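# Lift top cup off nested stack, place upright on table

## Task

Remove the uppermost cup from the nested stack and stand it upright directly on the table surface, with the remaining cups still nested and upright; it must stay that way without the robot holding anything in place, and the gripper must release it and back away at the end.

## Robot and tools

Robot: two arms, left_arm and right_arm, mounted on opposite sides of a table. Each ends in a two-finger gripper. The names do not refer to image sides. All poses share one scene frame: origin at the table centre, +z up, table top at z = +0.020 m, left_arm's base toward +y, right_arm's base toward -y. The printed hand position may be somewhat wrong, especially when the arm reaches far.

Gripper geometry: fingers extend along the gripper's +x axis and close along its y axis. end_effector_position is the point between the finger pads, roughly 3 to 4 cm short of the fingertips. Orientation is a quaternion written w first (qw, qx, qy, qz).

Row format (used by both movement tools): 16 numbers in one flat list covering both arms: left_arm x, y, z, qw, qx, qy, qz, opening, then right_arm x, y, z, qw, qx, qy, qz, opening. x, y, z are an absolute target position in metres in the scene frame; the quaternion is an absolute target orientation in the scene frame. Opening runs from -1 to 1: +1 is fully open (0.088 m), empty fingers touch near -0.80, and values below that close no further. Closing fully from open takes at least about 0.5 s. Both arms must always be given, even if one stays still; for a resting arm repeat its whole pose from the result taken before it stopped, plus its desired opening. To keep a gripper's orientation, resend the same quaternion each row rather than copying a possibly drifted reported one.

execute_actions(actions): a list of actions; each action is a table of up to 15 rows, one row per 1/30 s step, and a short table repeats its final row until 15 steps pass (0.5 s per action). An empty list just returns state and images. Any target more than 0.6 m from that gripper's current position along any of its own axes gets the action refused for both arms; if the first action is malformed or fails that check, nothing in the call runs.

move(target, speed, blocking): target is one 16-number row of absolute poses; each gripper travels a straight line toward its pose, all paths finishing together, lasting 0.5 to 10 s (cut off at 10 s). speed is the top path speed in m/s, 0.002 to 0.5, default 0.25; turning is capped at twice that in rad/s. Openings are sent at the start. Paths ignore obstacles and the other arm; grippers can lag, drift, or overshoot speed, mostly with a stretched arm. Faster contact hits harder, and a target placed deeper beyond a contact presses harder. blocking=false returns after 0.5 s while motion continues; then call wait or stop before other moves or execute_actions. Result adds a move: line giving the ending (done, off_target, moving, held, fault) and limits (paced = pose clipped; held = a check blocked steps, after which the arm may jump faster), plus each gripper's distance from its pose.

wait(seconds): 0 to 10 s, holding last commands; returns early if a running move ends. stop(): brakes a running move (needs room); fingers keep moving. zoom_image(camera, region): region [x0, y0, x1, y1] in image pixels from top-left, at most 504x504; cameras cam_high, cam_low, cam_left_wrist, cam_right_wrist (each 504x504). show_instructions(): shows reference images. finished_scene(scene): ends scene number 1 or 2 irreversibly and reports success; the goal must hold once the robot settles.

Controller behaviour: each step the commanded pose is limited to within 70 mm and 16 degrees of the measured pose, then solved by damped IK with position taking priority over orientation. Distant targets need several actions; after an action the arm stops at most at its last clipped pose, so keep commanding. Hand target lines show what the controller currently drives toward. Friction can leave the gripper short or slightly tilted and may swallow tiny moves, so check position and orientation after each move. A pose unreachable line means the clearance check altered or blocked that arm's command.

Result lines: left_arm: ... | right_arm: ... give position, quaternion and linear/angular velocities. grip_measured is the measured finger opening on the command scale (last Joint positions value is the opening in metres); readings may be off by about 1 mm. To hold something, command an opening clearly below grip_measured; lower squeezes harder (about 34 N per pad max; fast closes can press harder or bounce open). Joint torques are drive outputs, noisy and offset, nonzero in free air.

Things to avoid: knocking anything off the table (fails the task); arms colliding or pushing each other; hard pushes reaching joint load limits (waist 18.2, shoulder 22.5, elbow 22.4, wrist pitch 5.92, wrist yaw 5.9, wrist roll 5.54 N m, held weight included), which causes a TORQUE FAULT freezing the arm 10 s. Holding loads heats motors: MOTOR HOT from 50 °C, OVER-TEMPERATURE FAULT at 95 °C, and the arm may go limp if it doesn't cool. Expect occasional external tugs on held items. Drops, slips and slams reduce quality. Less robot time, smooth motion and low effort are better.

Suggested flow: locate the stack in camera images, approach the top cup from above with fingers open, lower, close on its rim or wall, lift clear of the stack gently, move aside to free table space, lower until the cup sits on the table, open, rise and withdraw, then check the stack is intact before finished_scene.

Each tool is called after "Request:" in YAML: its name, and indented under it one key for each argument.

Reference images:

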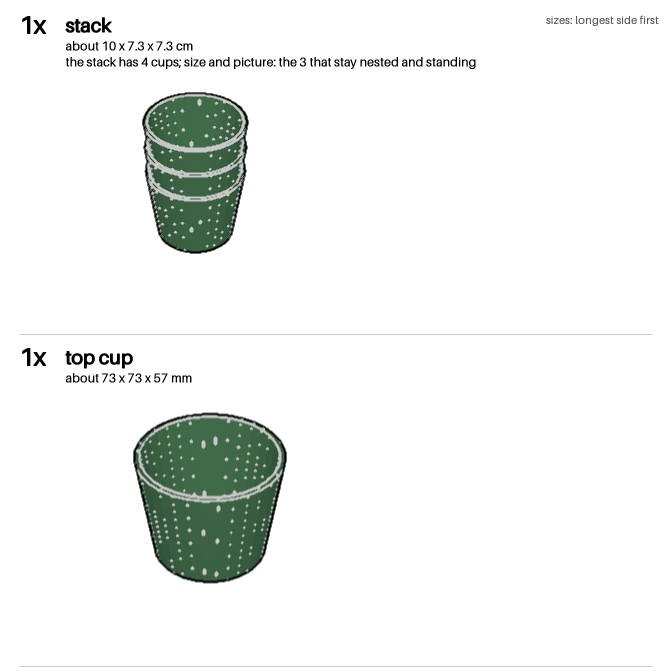

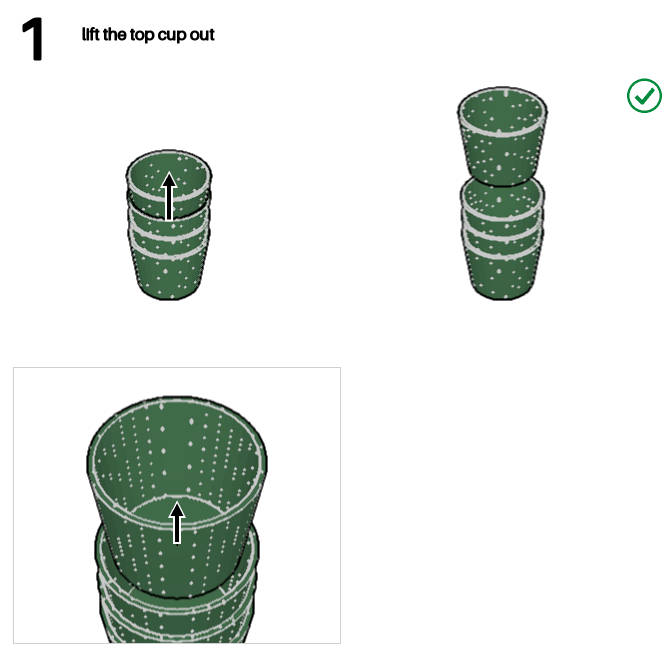

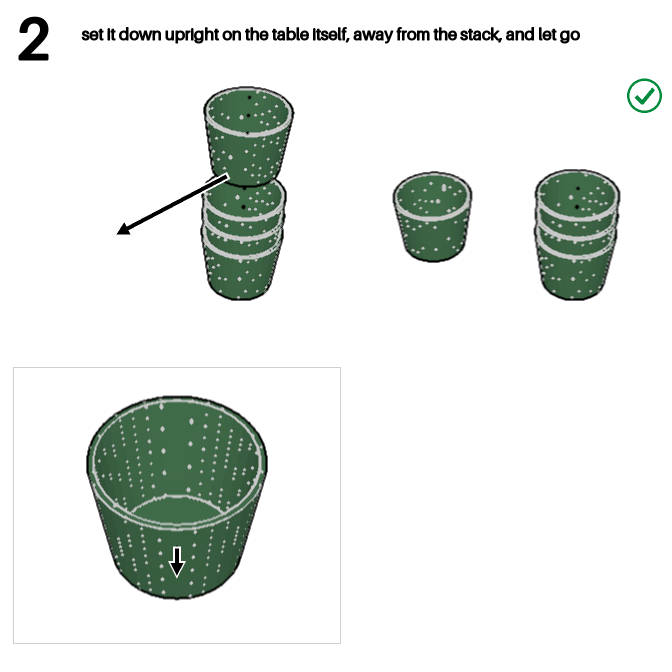

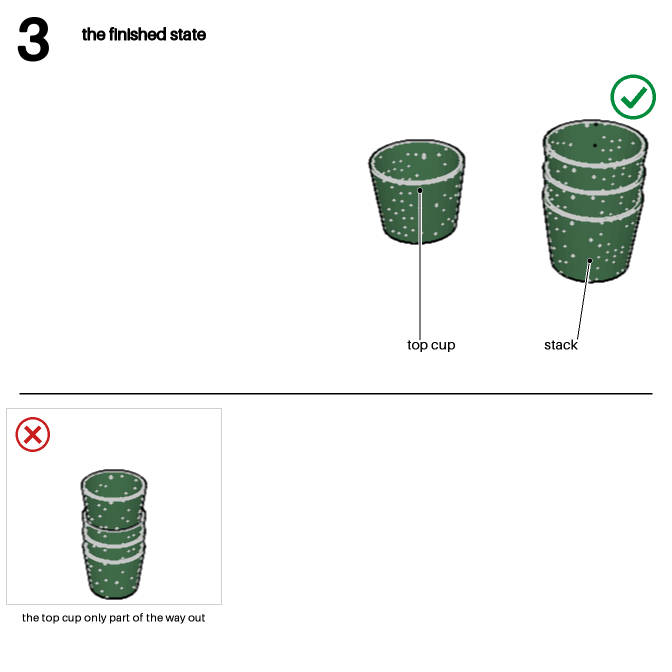

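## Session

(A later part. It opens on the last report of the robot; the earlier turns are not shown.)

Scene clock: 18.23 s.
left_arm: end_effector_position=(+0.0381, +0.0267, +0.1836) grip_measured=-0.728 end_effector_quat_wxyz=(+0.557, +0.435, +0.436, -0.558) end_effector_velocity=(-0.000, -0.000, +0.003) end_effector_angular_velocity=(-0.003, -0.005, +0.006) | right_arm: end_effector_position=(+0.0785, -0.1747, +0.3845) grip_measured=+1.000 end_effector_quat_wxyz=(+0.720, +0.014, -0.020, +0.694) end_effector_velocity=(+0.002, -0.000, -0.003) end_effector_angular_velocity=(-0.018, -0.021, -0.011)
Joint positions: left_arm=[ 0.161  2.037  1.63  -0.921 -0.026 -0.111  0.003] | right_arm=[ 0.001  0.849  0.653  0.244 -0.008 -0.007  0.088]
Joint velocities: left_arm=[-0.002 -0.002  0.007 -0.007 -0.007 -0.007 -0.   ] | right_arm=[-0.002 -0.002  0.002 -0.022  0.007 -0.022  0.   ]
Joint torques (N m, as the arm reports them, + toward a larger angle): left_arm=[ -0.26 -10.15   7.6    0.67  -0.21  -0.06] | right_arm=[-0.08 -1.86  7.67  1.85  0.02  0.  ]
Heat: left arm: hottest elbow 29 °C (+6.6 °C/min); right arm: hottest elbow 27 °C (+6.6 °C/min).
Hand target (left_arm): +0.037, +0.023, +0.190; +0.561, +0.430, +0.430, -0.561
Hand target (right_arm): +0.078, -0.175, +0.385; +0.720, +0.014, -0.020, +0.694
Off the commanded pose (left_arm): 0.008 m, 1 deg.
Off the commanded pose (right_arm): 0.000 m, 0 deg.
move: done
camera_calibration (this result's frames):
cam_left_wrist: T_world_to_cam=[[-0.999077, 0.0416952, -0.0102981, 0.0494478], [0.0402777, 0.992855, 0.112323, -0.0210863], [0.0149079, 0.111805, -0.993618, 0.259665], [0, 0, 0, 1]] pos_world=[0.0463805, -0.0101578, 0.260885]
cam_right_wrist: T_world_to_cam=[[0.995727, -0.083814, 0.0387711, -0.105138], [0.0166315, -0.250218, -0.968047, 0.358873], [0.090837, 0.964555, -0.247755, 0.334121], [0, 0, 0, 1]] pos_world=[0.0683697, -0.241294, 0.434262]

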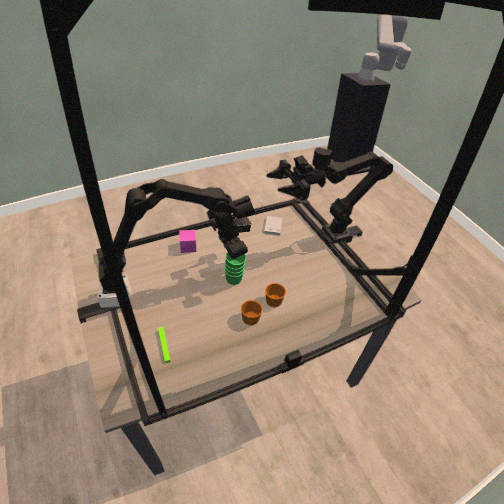

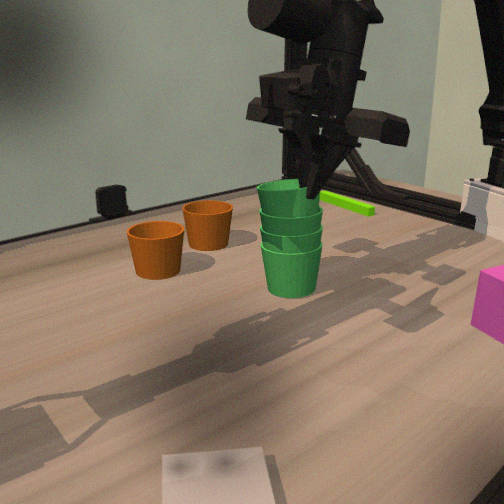

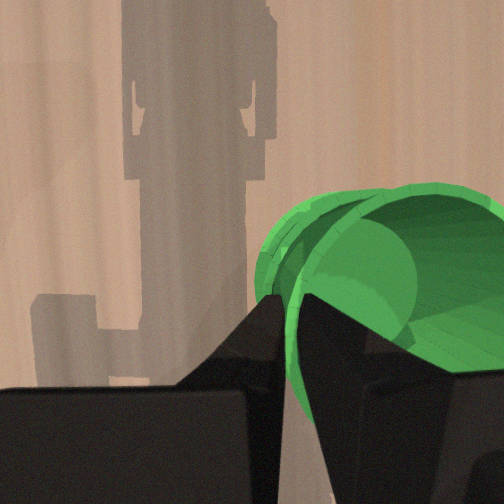

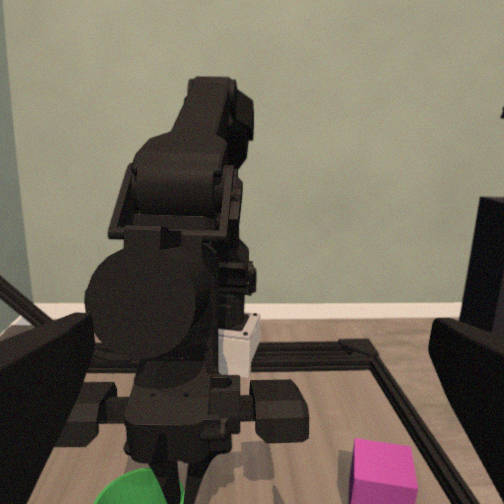

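Request:
move:
  target: [0.039,0.027,0.235,0.561,0.43,0.43,-0.561,-1,0.0785,-0.1747,0.3847,0.72,0.014,-0.02,0.694,1]
  speed: 0.07

Request:
move:
  target: [0.039,0.13,0.225,0.53,0.39,0.468,-0.59,-1,0.0785,-0.1747,0.3847,0.72,0.014,-0.02,0.694,1]
  speed: 0.18

Request:
move:
  target: [0.039,0.19,0.11,0.53,0.39,0.468,-0.59,-1,0.0785,-0.1747,0.3847,0.72,0.014,-0.02,0.694,1]
  speed: 0.15

Request:
zoom_image:
  camera: "cam_low"
  region: [240,100,470,330]

Scene clock: 22.90 s.
left_arm: end_effector_position=(+0.0385, +0.0295, +0.2225) grip_measured=-0.728 end_effector_quat_wxyz=(+0.554, +0.439, +0.439, -0.554) end_effector_velocity=(-0.002, +0.005, +0.003) end_effector_angular_velocity=(+0.023, +0.003, -0.011) | right_arm: end_effector_position=(+0.0785, -0.1746, +0.3844) grip_measured=+1.000 end_effector_quat_wxyz=(+0.720, +0.014, -0.020, +0.694) end_effector_velocity=(-0.003, -0.000, +0.000) end_effector_angular_velocity=(-0.003, -0.023, +0.018)
Joint positions: left_arm=[ 0.161  2.023  1.768 -1.086 -0.027 -0.111  0.003] | right_arm=[ 0.001  0.849  0.653  0.244 -0.008 -0.007  0.088]
Joint velocities: left_arm=[-0.002 -0.002  0.012 -0.037  0.007  0.007  0.001] | right_arm=[-0.002 -0.002  0.002 -0.007 -0.022 -0.022  0.   ]
Joint torques (N m, as the arm reports them, + toward a larger angle): left_arm=[  0.05 -11.78   7.64   0.61  -0.18   0.08] | right_arm=[-0.04 -1.84  7.63  1.85 -0.01  0.03]
Heat: left arm: hottest elbow 30 °C (+7.9 °C/min); right arm: hottest elbow 28 °C (+7.9 °C/min).
Hand target (left_arm): +0.039, +0.027, +0.235; +0.561, +0.430, +0.430, -0.561
Hand target (right_arm): +0.079, -0.175, +0.385; +0.720, +0.014, -0.020, +0.694
Off the commanded pose (left_arm): 0.013 m, 2 deg.
Off the commanded pose (right_arm): 0.000 m, 0 deg.
move: off_target (left_arm)
camera_calibration (this result's frames):
cam_left_wrist: T_world_to_cam=[[-0.999076, 0.0413843, -0.0115784, 0.0504033], [0.0396013, 0.991253, 0.12589, -0.0311731], [0.016687, 0.125315, -0.991977, 0.297228], [0, 0, 0, 1]] pos_world=[0.0466314, -0.00843259, 0.299351]
cam_right_wrist: T_world_to_cam=[[0.995728, -0.0837992, 0.038786, -0.105134], [0.0166149, -0.250587, -0.967951, 0.358685], [0.0908328, 0.96446, -0.248124, 0.334138], [0, 0, 0, 1]] pos_world=[0.0683743, -0.241191, 0.434175]

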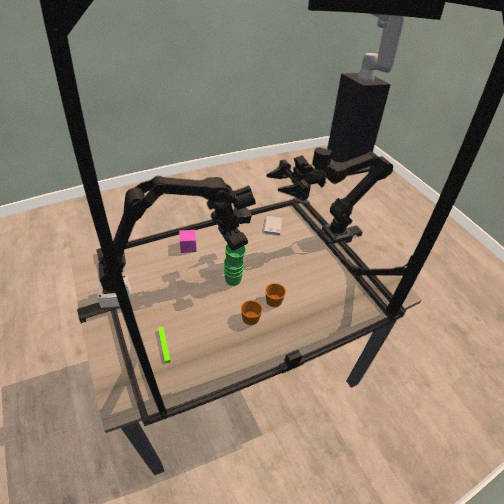

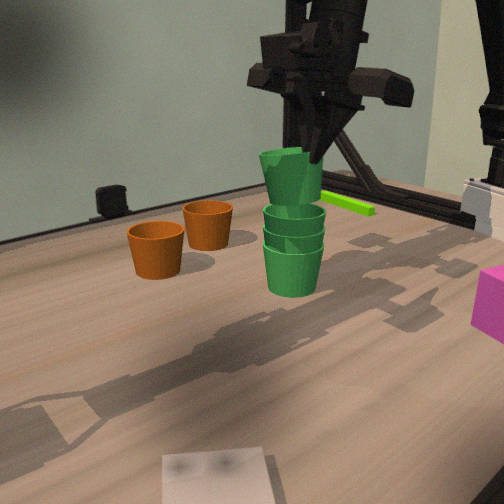

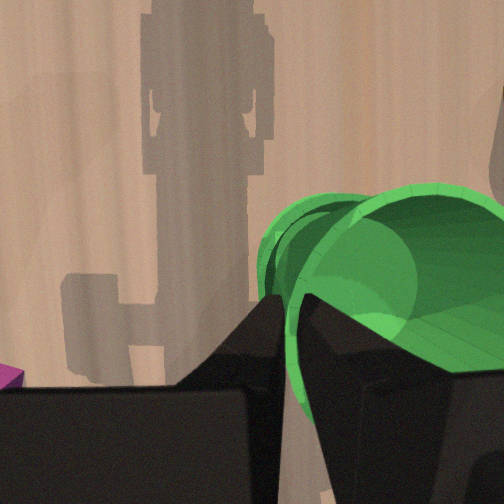

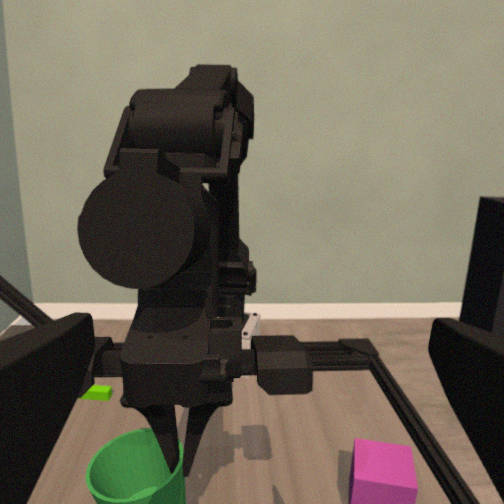

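Scene clock: 24.00 s.
left_arm: end_effector_position=(+0.0389, +0.1281, +0.2220) grip_measured=-0.729 end_effector_quat_wxyz=(+0.528, +0.396, +0.468, -0.588) end_effector_velocity=(-0.001, +0.009, -0.001) end_effector_angular_velocity=(+0.025, +0.011, +0.017) | right_arm: end_effector_position=(+0.0785, -0.1746, +0.3844) grip_measured=+1.000 end_effector_quat_wxyz=(+0.720, +0.014, -0.020, +0.694) end_effector_velocity=(-0.003, -0.000, +0.000) end_effector_angular_velocity=(-0.003, -0.008, +0.019)
Joint positions: left_arm=[ 0.188  1.616  1.244 -0.934  0.106 -0.114  0.003] | right_arm=[ 0.001  0.849  0.653  0.244 -0.008 -0.007  0.088]
Joint velocities: left_arm=[-0.002 -0.017 -0.017 -0.022  0.007 -0.022 -0.001] | right_arm=[-0.002 -0.002  0.002 -0.007 -0.022 -0.007  0.   ]
Joint torques (N m, as the arm reports them, + toward a larger angle): left_arm=[ 0.34 -8.55  5.29  0.99  0.28 -0.11] | right_arm=[-0.09 -1.68  7.62  1.83 -0.01 -0.01]
Heat: left arm: hottest elbow 30 °C (+7.5 °C/min); right arm: hottest elbow 28 °C (+7.5 °C/min).
Hand target (left_arm): +0.039, +0.130, +0.225; +0.530, +0.390, +0.468, -0.590
Hand target (right_arm): +0.078, -0.175, +0.385; +0.720, +0.014, -0.020, +0.694
Off the commanded pose (left_arm): 0.004 m, 1 deg.
Off the commanded pose (right_arm): 0.000 m, 0 deg.
move: done
camera_calibration (this result's frames):
cam_left_wrist: T_world_to_cam=[[-0.991766, 0.0458269, 0.119585, 0.0167979], [0.0577071, 0.993526, 0.0978526, -0.123709], [-0.114326, 0.103948, -0.98799, 0.291257], [0, 0, 0, 1]] pos_world=[0.0570967, 0.091863, 0.297855]
cam_right_wrist: T_world_to_cam=[[0.995728, -0.0837992, 0.038786, -0.105134], [0.0166149, -0.250587, -0.967951, 0.358685], [0.0908328, 0.96446, -0.248124, 0.334138], [0, 0, 0, 1]] pos_world=[0.0683743, -0.241191, 0.434175]

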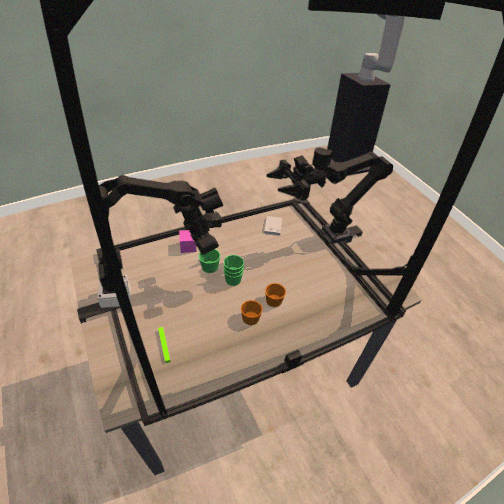

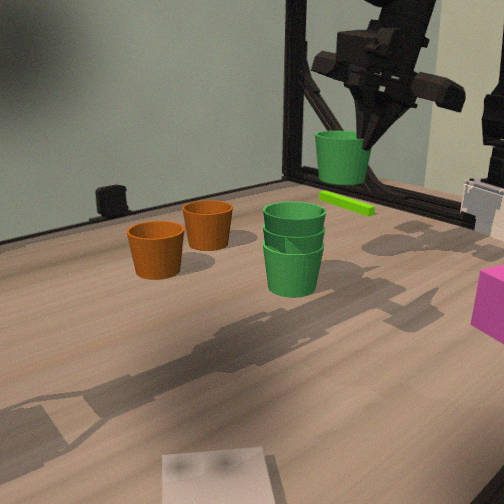

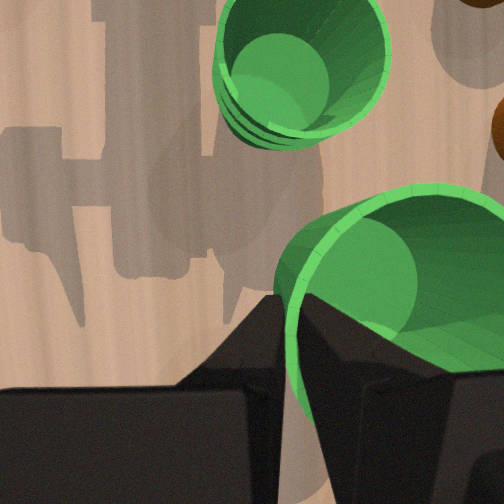

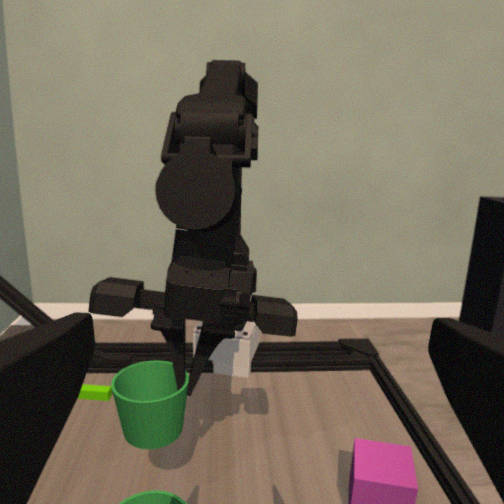

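Scene clock: 25.33 s.
left_arm: end_effector_position=(+0.0403, +0.1895, +0.1094) grip_measured=-0.729 end_effector_quat_wxyz=(+0.529, +0.392, +0.470, -0.588) end_effector_velocity=(+0.000, +0.011, -0.007) end_effector_angular_velocity=(+0.034, -0.005, +0.016) | right_arm: end_effector_position=(+0.0785, -0.1746, +0.3844) grip_measured=+1.000 end_effector_quat_wxyz=(+0.720, +0.014, -0.020, +0.694) end_effector_velocity=(+0.002, -0.002, +0.003) end_effector_angular_velocity=(+0.012, -0.008, -0.010)
Joint positions: left_arm=[ 0.174  1.549  0.69  -0.442  0.106 -0.135  0.003] | right_arm=[ 0.001  0.849  0.653  0.244 -0.008 -0.007  0.088]
Joint velocities: left_arm=[-0.007 -0.002 -0.027 -0.007 -0.007 -0.022 -0.   ] | right_arm=[-0.002 -0.007 -0.002  0.007  0.007 -0.007  0.   ]
Joint torques (N m, as the arm reports them, + toward a larger angle): left_arm=[-0.39 -6.65  4.45  1.05  0.01 -0.11] | right_arm=[-0.14 -1.8   7.45  1.84  0.03 -0.02]
Heat: left arm: hottest elbow 30 °C (+7.1 °C/min); right arm: hottest elbow 28 °C (+7.1 °C/min).
Hand target (left_arm): +0.039, +0.191, +0.110; +0.530, +0.390, +0.468, -0.590
Hand target (right_arm): +0.078, -0.175, +0.385; +0.720, +0.014, -0.020, +0.694
Off the commanded pose (left_arm): 0.002 m, 0 deg.
Off the commanded pose (right_arm): 0.000 m, 0 deg.
move: done
camera_calibration (this result's frames):
cam_left_wrist: T_world_to_cam=[[-0.991312, 0.0402329, 0.125224, 0.0293015], [0.0522967, 0.994142, 0.0945915, -0.17329], [-0.120685, 0.100318, -0.987609, 0.17473], [0, 0, 0, 1]] pos_world=[0.0591966, 0.153568, 0.185287]
cam_right_wrist: T_world_to_cam=[[0.995728, -0.0837992, 0.038786, -0.105134], [0.0166149, -0.250587, -0.967951, 0.358685], [0.0908328, 0.96446, -0.248124, 0.334138], [0, 0, 0, 1]] pos_world=[0.0683743, -0.241191, 0.434175]

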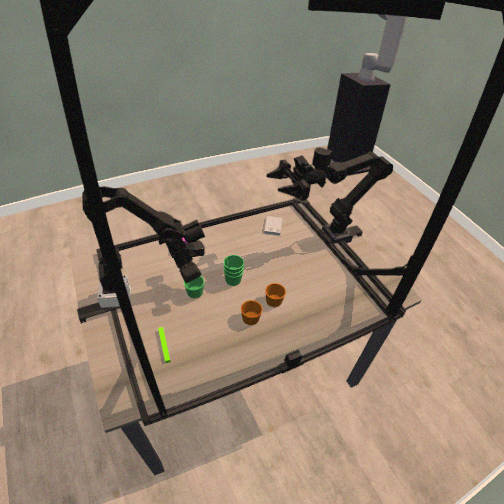

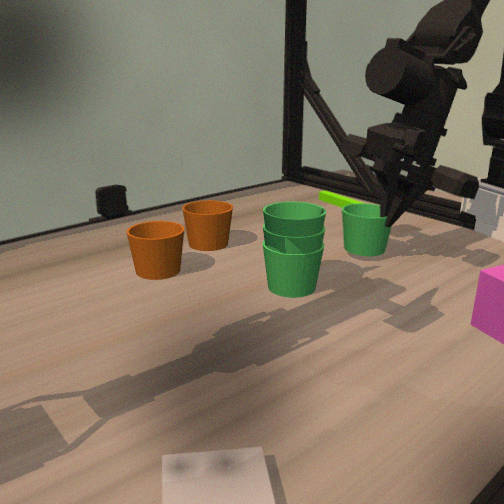

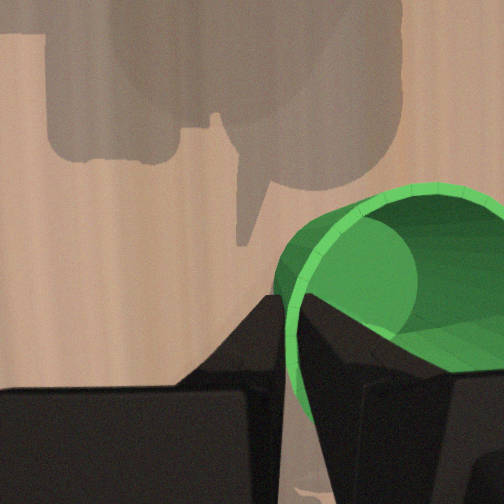

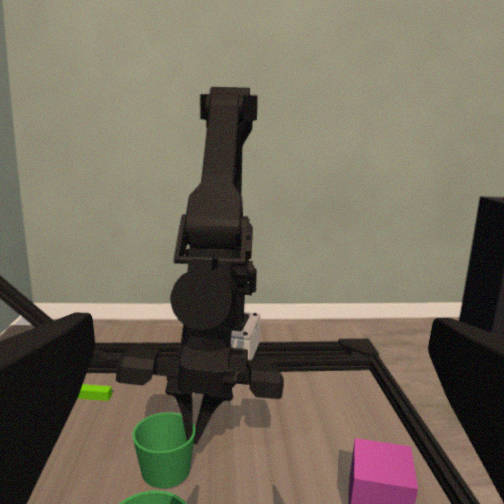

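Region (240, 100, 470, 330) of cam_low's 504x504 image, scaled by 2.191, with more detail than that image has.

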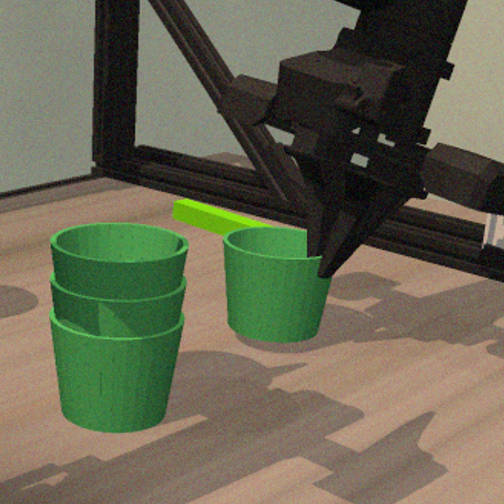

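Request:
move:
  target: [0.04,0.195,0.1,0.53,0.39,0.468,-0.59,-1,0.0785,-0.1747,0.3847,0.72,0.014,-0.02,0.694,1]
  speed: 0.03

Request:
move:
  target: [0.04,0.195,0.1,0.53,0.39,0.468,-0.59,-0.3,0.0785,-0.1747,0.3847,0.72,0.014,-0.02,0.694,1]

Request:
move:
  target: [0.055,0.23,0.24,0.53,0.39,0.468,-0.59,-0.3,0.0785,-0.1747,0.3847,0.72,0.014,-0.02,0.694,1]

Scene clock: 28.17 s.
left_arm: end_effector_position=(+0.0406, +0.1930, +0.1021) grip_measured=-0.729 end_effector_quat_wxyz=(+0.531, +0.389, +0.467, -0.591) end_effector_velocity=(+0.001, +0.002, -0.001) end_effector_angular_velocity=(-0.002, -0.005, +0.007) | right_arm: end_effector_position=(+0.0785, -0.1746, +0.3845) grip_measured=+1.000 end_effector_quat_wxyz=(+0.720, +0.014, -0.020, +0.694) end_effector_velocity=(-0.000, -0.001, -0.001) end_effector_angular_velocity=(-0.002, +0.007, +0.005)
Joint positions: left_arm=[ 0.173  1.549  0.65  -0.39   0.106 -0.135  0.003] | right_arm=[ 0.001  0.849  0.653  0.244 -0.008 -0.007  0.088]
Joint velocities: left_arm=[-0.002 -0.007 -0.012  0.007 -0.007 -0.007 -0.001] | right_arm=[-0.002 -0.007 -0.002 -0.007 -0.007  0.007  0.   ]
Joint torques (N m, as the arm reports them, + toward a larger angle): left_arm=[-0.27 -5.02  4.32  1.07  0.03 -0.06] | right_arm=[-0.05 -1.73  7.58  1.82 -0.02 -0.01]
Heat: left arm: hottest elbow 30 °C (+6.4 °C/min); right arm: hottest elbow 29 °C (+8.5 °C/min).
Hand target (left_arm): +0.040, +0.195, +0.100; +0.530, +0.390, +0.468, -0.590
Hand target (right_arm): +0.078, -0.175, +0.385; +0.720, +0.014, -0.020, +0.694
Off the commanded pose (left_arm): 0.003 m, 0 deg.
Off the commanded pose (right_arm): 0.000 m, 0 deg.
move: done
camera_calibration (this result's frames):
cam_left_wrist: T_world_to_cam=[[-0.991151, 0.0413534, 0.126134, 0.0300118], [0.0520741, 0.995195, 0.0829175, -0.175084], [-0.122099, 0.088752, -0.988542, 0.169553], [0, 0, 0, 1]] pos_world=[0.0595657, 0.157953, 0.178342]
cam_right_wrist: T_world_to_cam=[[0.995727, -0.083814, 0.0387711, -0.105134], [0.0166315, -0.250218, -0.968047, 0.358864], [0.090837, 0.964555, -0.247755, 0.334036], [0, 0, 0, 1]] pos_world=[0.0683732, -0.241214, 0.434232]

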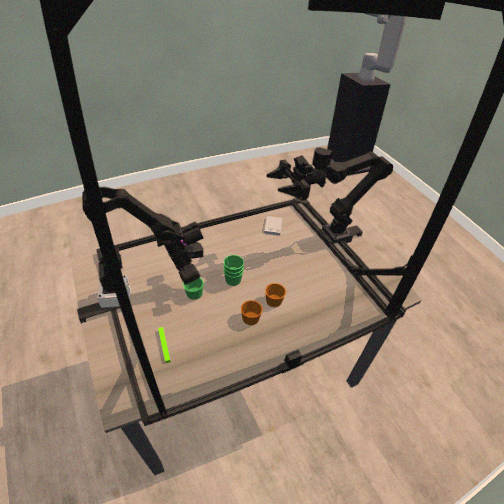

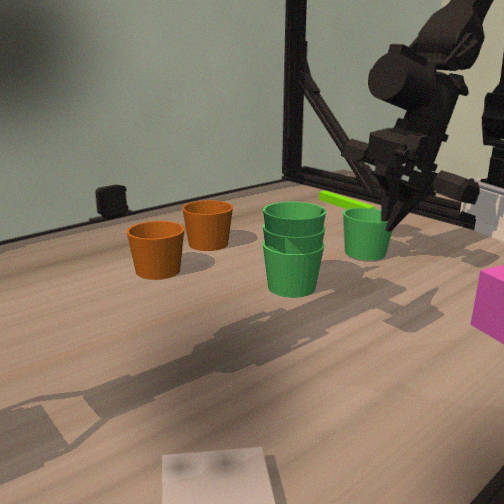

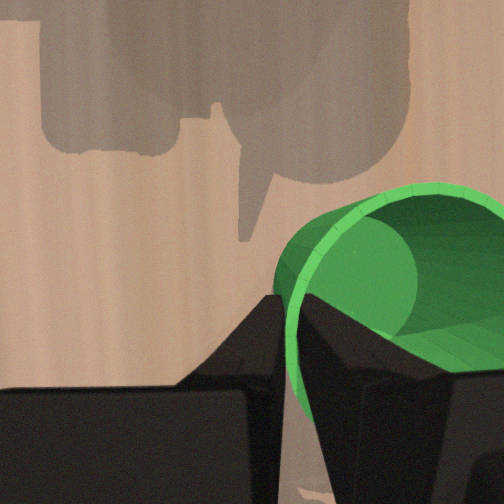

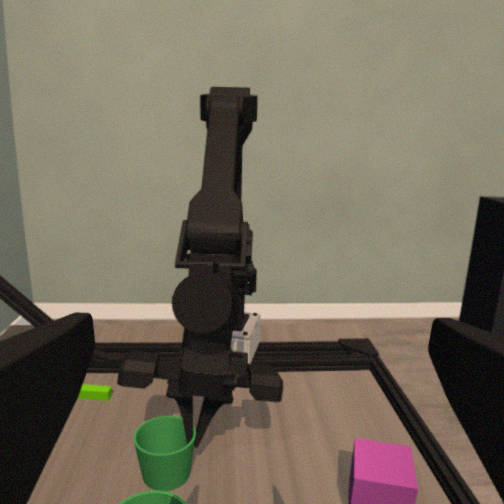

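Scene clock: 28.87 s.
left_arm: end_effector_position=(+0.0405, +0.1924, +0.1022) grip_measured=-0.302 end_effector_quat_wxyz=(+0.531, +0.388, +0.466, -0.591) end_effector_velocity=(+0.002, -0.003, +0.001) end_effector_angular_velocity=(-0.013, -0.018, +0.011) | right_arm: end_effector_position=(+0.0785, -0.1746, +0.3845) grip_measured=+1.000 end_effector_quat_wxyz=(+0.720, +0.014, -0.020, +0.694) end_effector_velocity=(-0.000, +0.001, -0.001) end_effector_angular_velocity=(-0.007, +0.007, +0.005)
Joint positions: left_arm=[ 0.173  1.549  0.65  -0.387  0.106 -0.135  0.024] | right_arm=[ 0.001  0.849  0.653  0.244 -0.008 -0.007  0.088]
Joint velocities: left_arm=[-0.002 -0.002  0.002  0.007 -0.022 -0.007  0.   ] | right_arm=[-0.002  0.002  0.002 -0.007 -0.007  0.007  0.   ]
Joint torques (N m, as the arm reports them, + toward a larger angle): left_arm=[-0.25 -5.03  4.29  1.04  0.03 -0.06] | right_arm=[-0.08 -1.79  7.65  1.81  0.02  0.01]
Heat: left arm: hottest elbow 30 °C (+6.2 °C/min); right arm: hottest elbow 29 °C (+8.3 °C/min).
Hand target (left_arm): +0.040, +0.195, +0.100; +0.530, +0.390, +0.468, -0.590
Hand target (right_arm): +0.078, -0.175, +0.385; +0.720, +0.014, -0.020, +0.694
Off the commanded pose (left_arm): 0.003 m, 0 deg.
Off the commanded pose (right_arm): 0.000 m, 0 deg.
move: done
camera_calibration (this result's frames):
cam_left_wrist: T_world_to_cam=[[-0.991117, 0.0416886, 0.126292, 0.029876], [0.0520963, 0.995412, 0.0802593, -0.174313], [-0.122367, 0.0861257, -0.988741, 0.170292], [0, 0, 0, 1]] pos_world=[0.0595298, 0.157602, 0.178592]
cam_right_wrist: T_world_to_cam=[[0.995727, -0.083814, 0.0387711, -0.105134], [0.0166315, -0.250218, -0.968047, 0.358864], [0.090837, 0.964555, -0.247755, 0.334036], [0, 0, 0, 1]] pos_world=[0.0683732, -0.241214, 0.434232]

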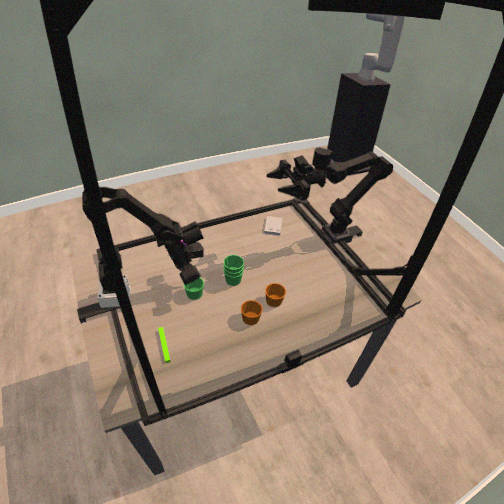

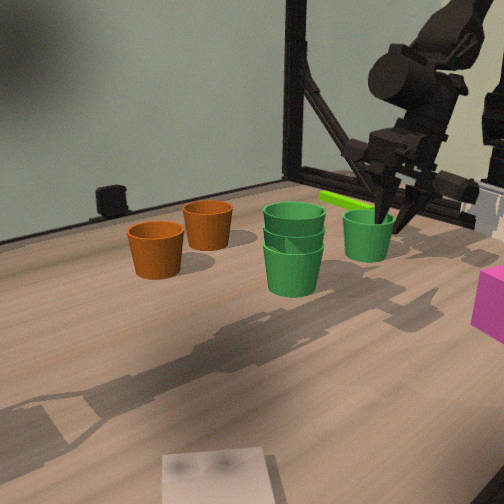

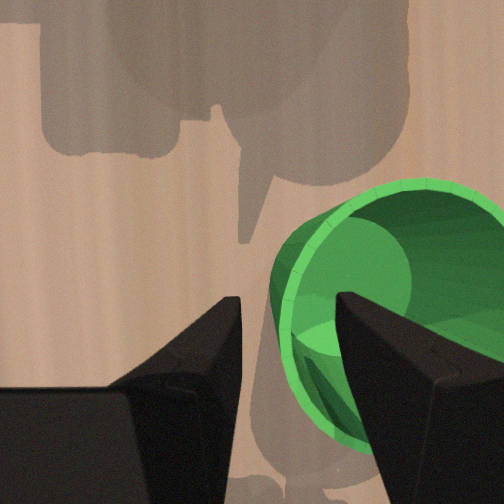

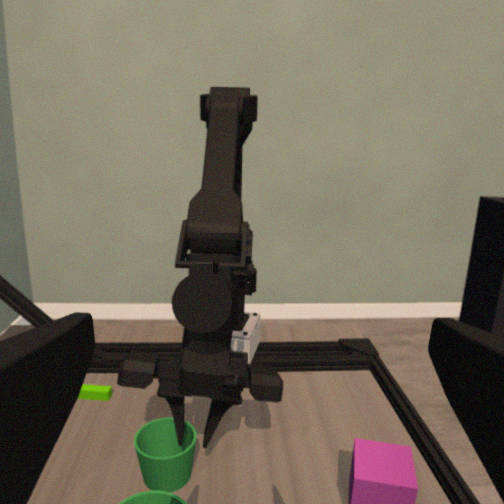

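Scene clock: 30.07 s.
left_arm: end_effector_position=(+0.0550, +0.2311, +0.2328) grip_measured=-0.300 end_effector_quat_wxyz=(+0.527, +0.397, +0.474, -0.583) end_effector_velocity=(-0.000, +0.003, +0.002) end_effector_angular_velocity=(+0.012, +0.005, -0.006) | right_arm: end_effector_position=(+0.0785, -0.1746, +0.3845) grip_measured=+1.000 end_effector_quat_wxyz=(+0.720, +0.014, -0.020, +0.694) end_effector_velocity=(-0.003, -0.000, -0.005) end_effector_angular_velocity=(-0.023, -0.037, +0.018)
Joint positions: left_arm=[ 0.225  1.217  0.954 -1.059  0.117 -0.085  0.024] | right_arm=[ 0.001  0.849  0.653  0.244 -0.008 -0.007  0.088]
Joint velocities: left_arm=[ 0.002 -0.002  0.007 -0.022  0.007  0.007 -0.   ] | right_arm=[-0.002 -0.002 -0.002 -0.022 -0.022 -0.037  0.   ]
Joint torques (N m, as the arm reports them, + toward a larger angle): left_arm=[ 0.23 -4.84  7.6   0.65  0.26  0.19] | right_arm=[ 0.04 -1.88  7.62  1.79  0.   -0.01]
Heat: left arm: hottest elbow 30 °C (+6.0 °C/min); right arm: hottest elbow 29 °C (+8.0 °C/min).
Hand target (left_arm): +0.055, +0.229, +0.240; +0.530, +0.390, +0.468, -0.590
Hand target (right_arm): +0.078, -0.175, +0.385; +0.720, +0.014, -0.020, +0.694
Off the commanded pose (left_arm): 0.007 m, 1 deg.
Off the commanded pose (right_arm): 0.000 m, 0 deg.
move: done
camera_calibration (this result's frames):
cam_left_wrist: T_world_to_cam=[[-0.991726, 0.0373785, 0.122811, 0.0279154], [0.0509819, 0.992672, 0.109563, -0.230128], [-0.117816, 0.114917, -0.986364, 0.290415], [0, 0, 0, 1]] pos_world=[0.0736322, 0.194024, 0.308239]
cam_right_wrist: T_world_to_cam=[[0.995727, -0.083814, 0.0387711, -0.105134], [0.0166315, -0.250218, -0.968047, 0.358864], [0.090837, 0.964555, -0.247755, 0.334036], [0, 0, 0, 1]] pos_world=[0.0683732, -0.241214, 0.434232]

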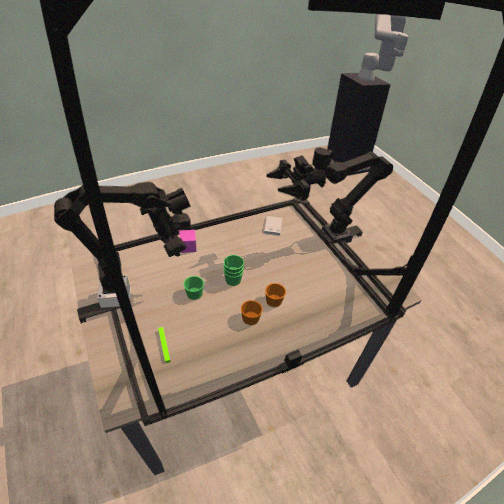

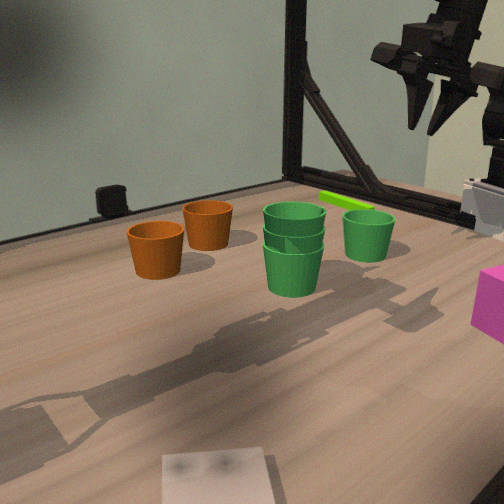

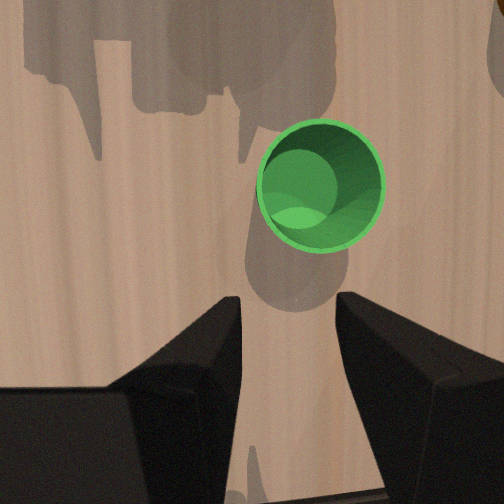

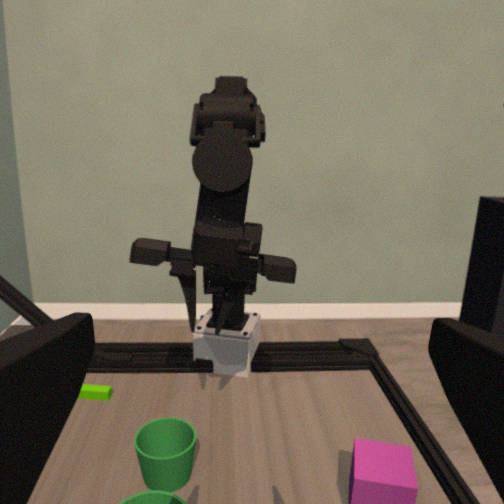

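Request:
finished_scene:
  scene: 1

The scene is finished: the task was done.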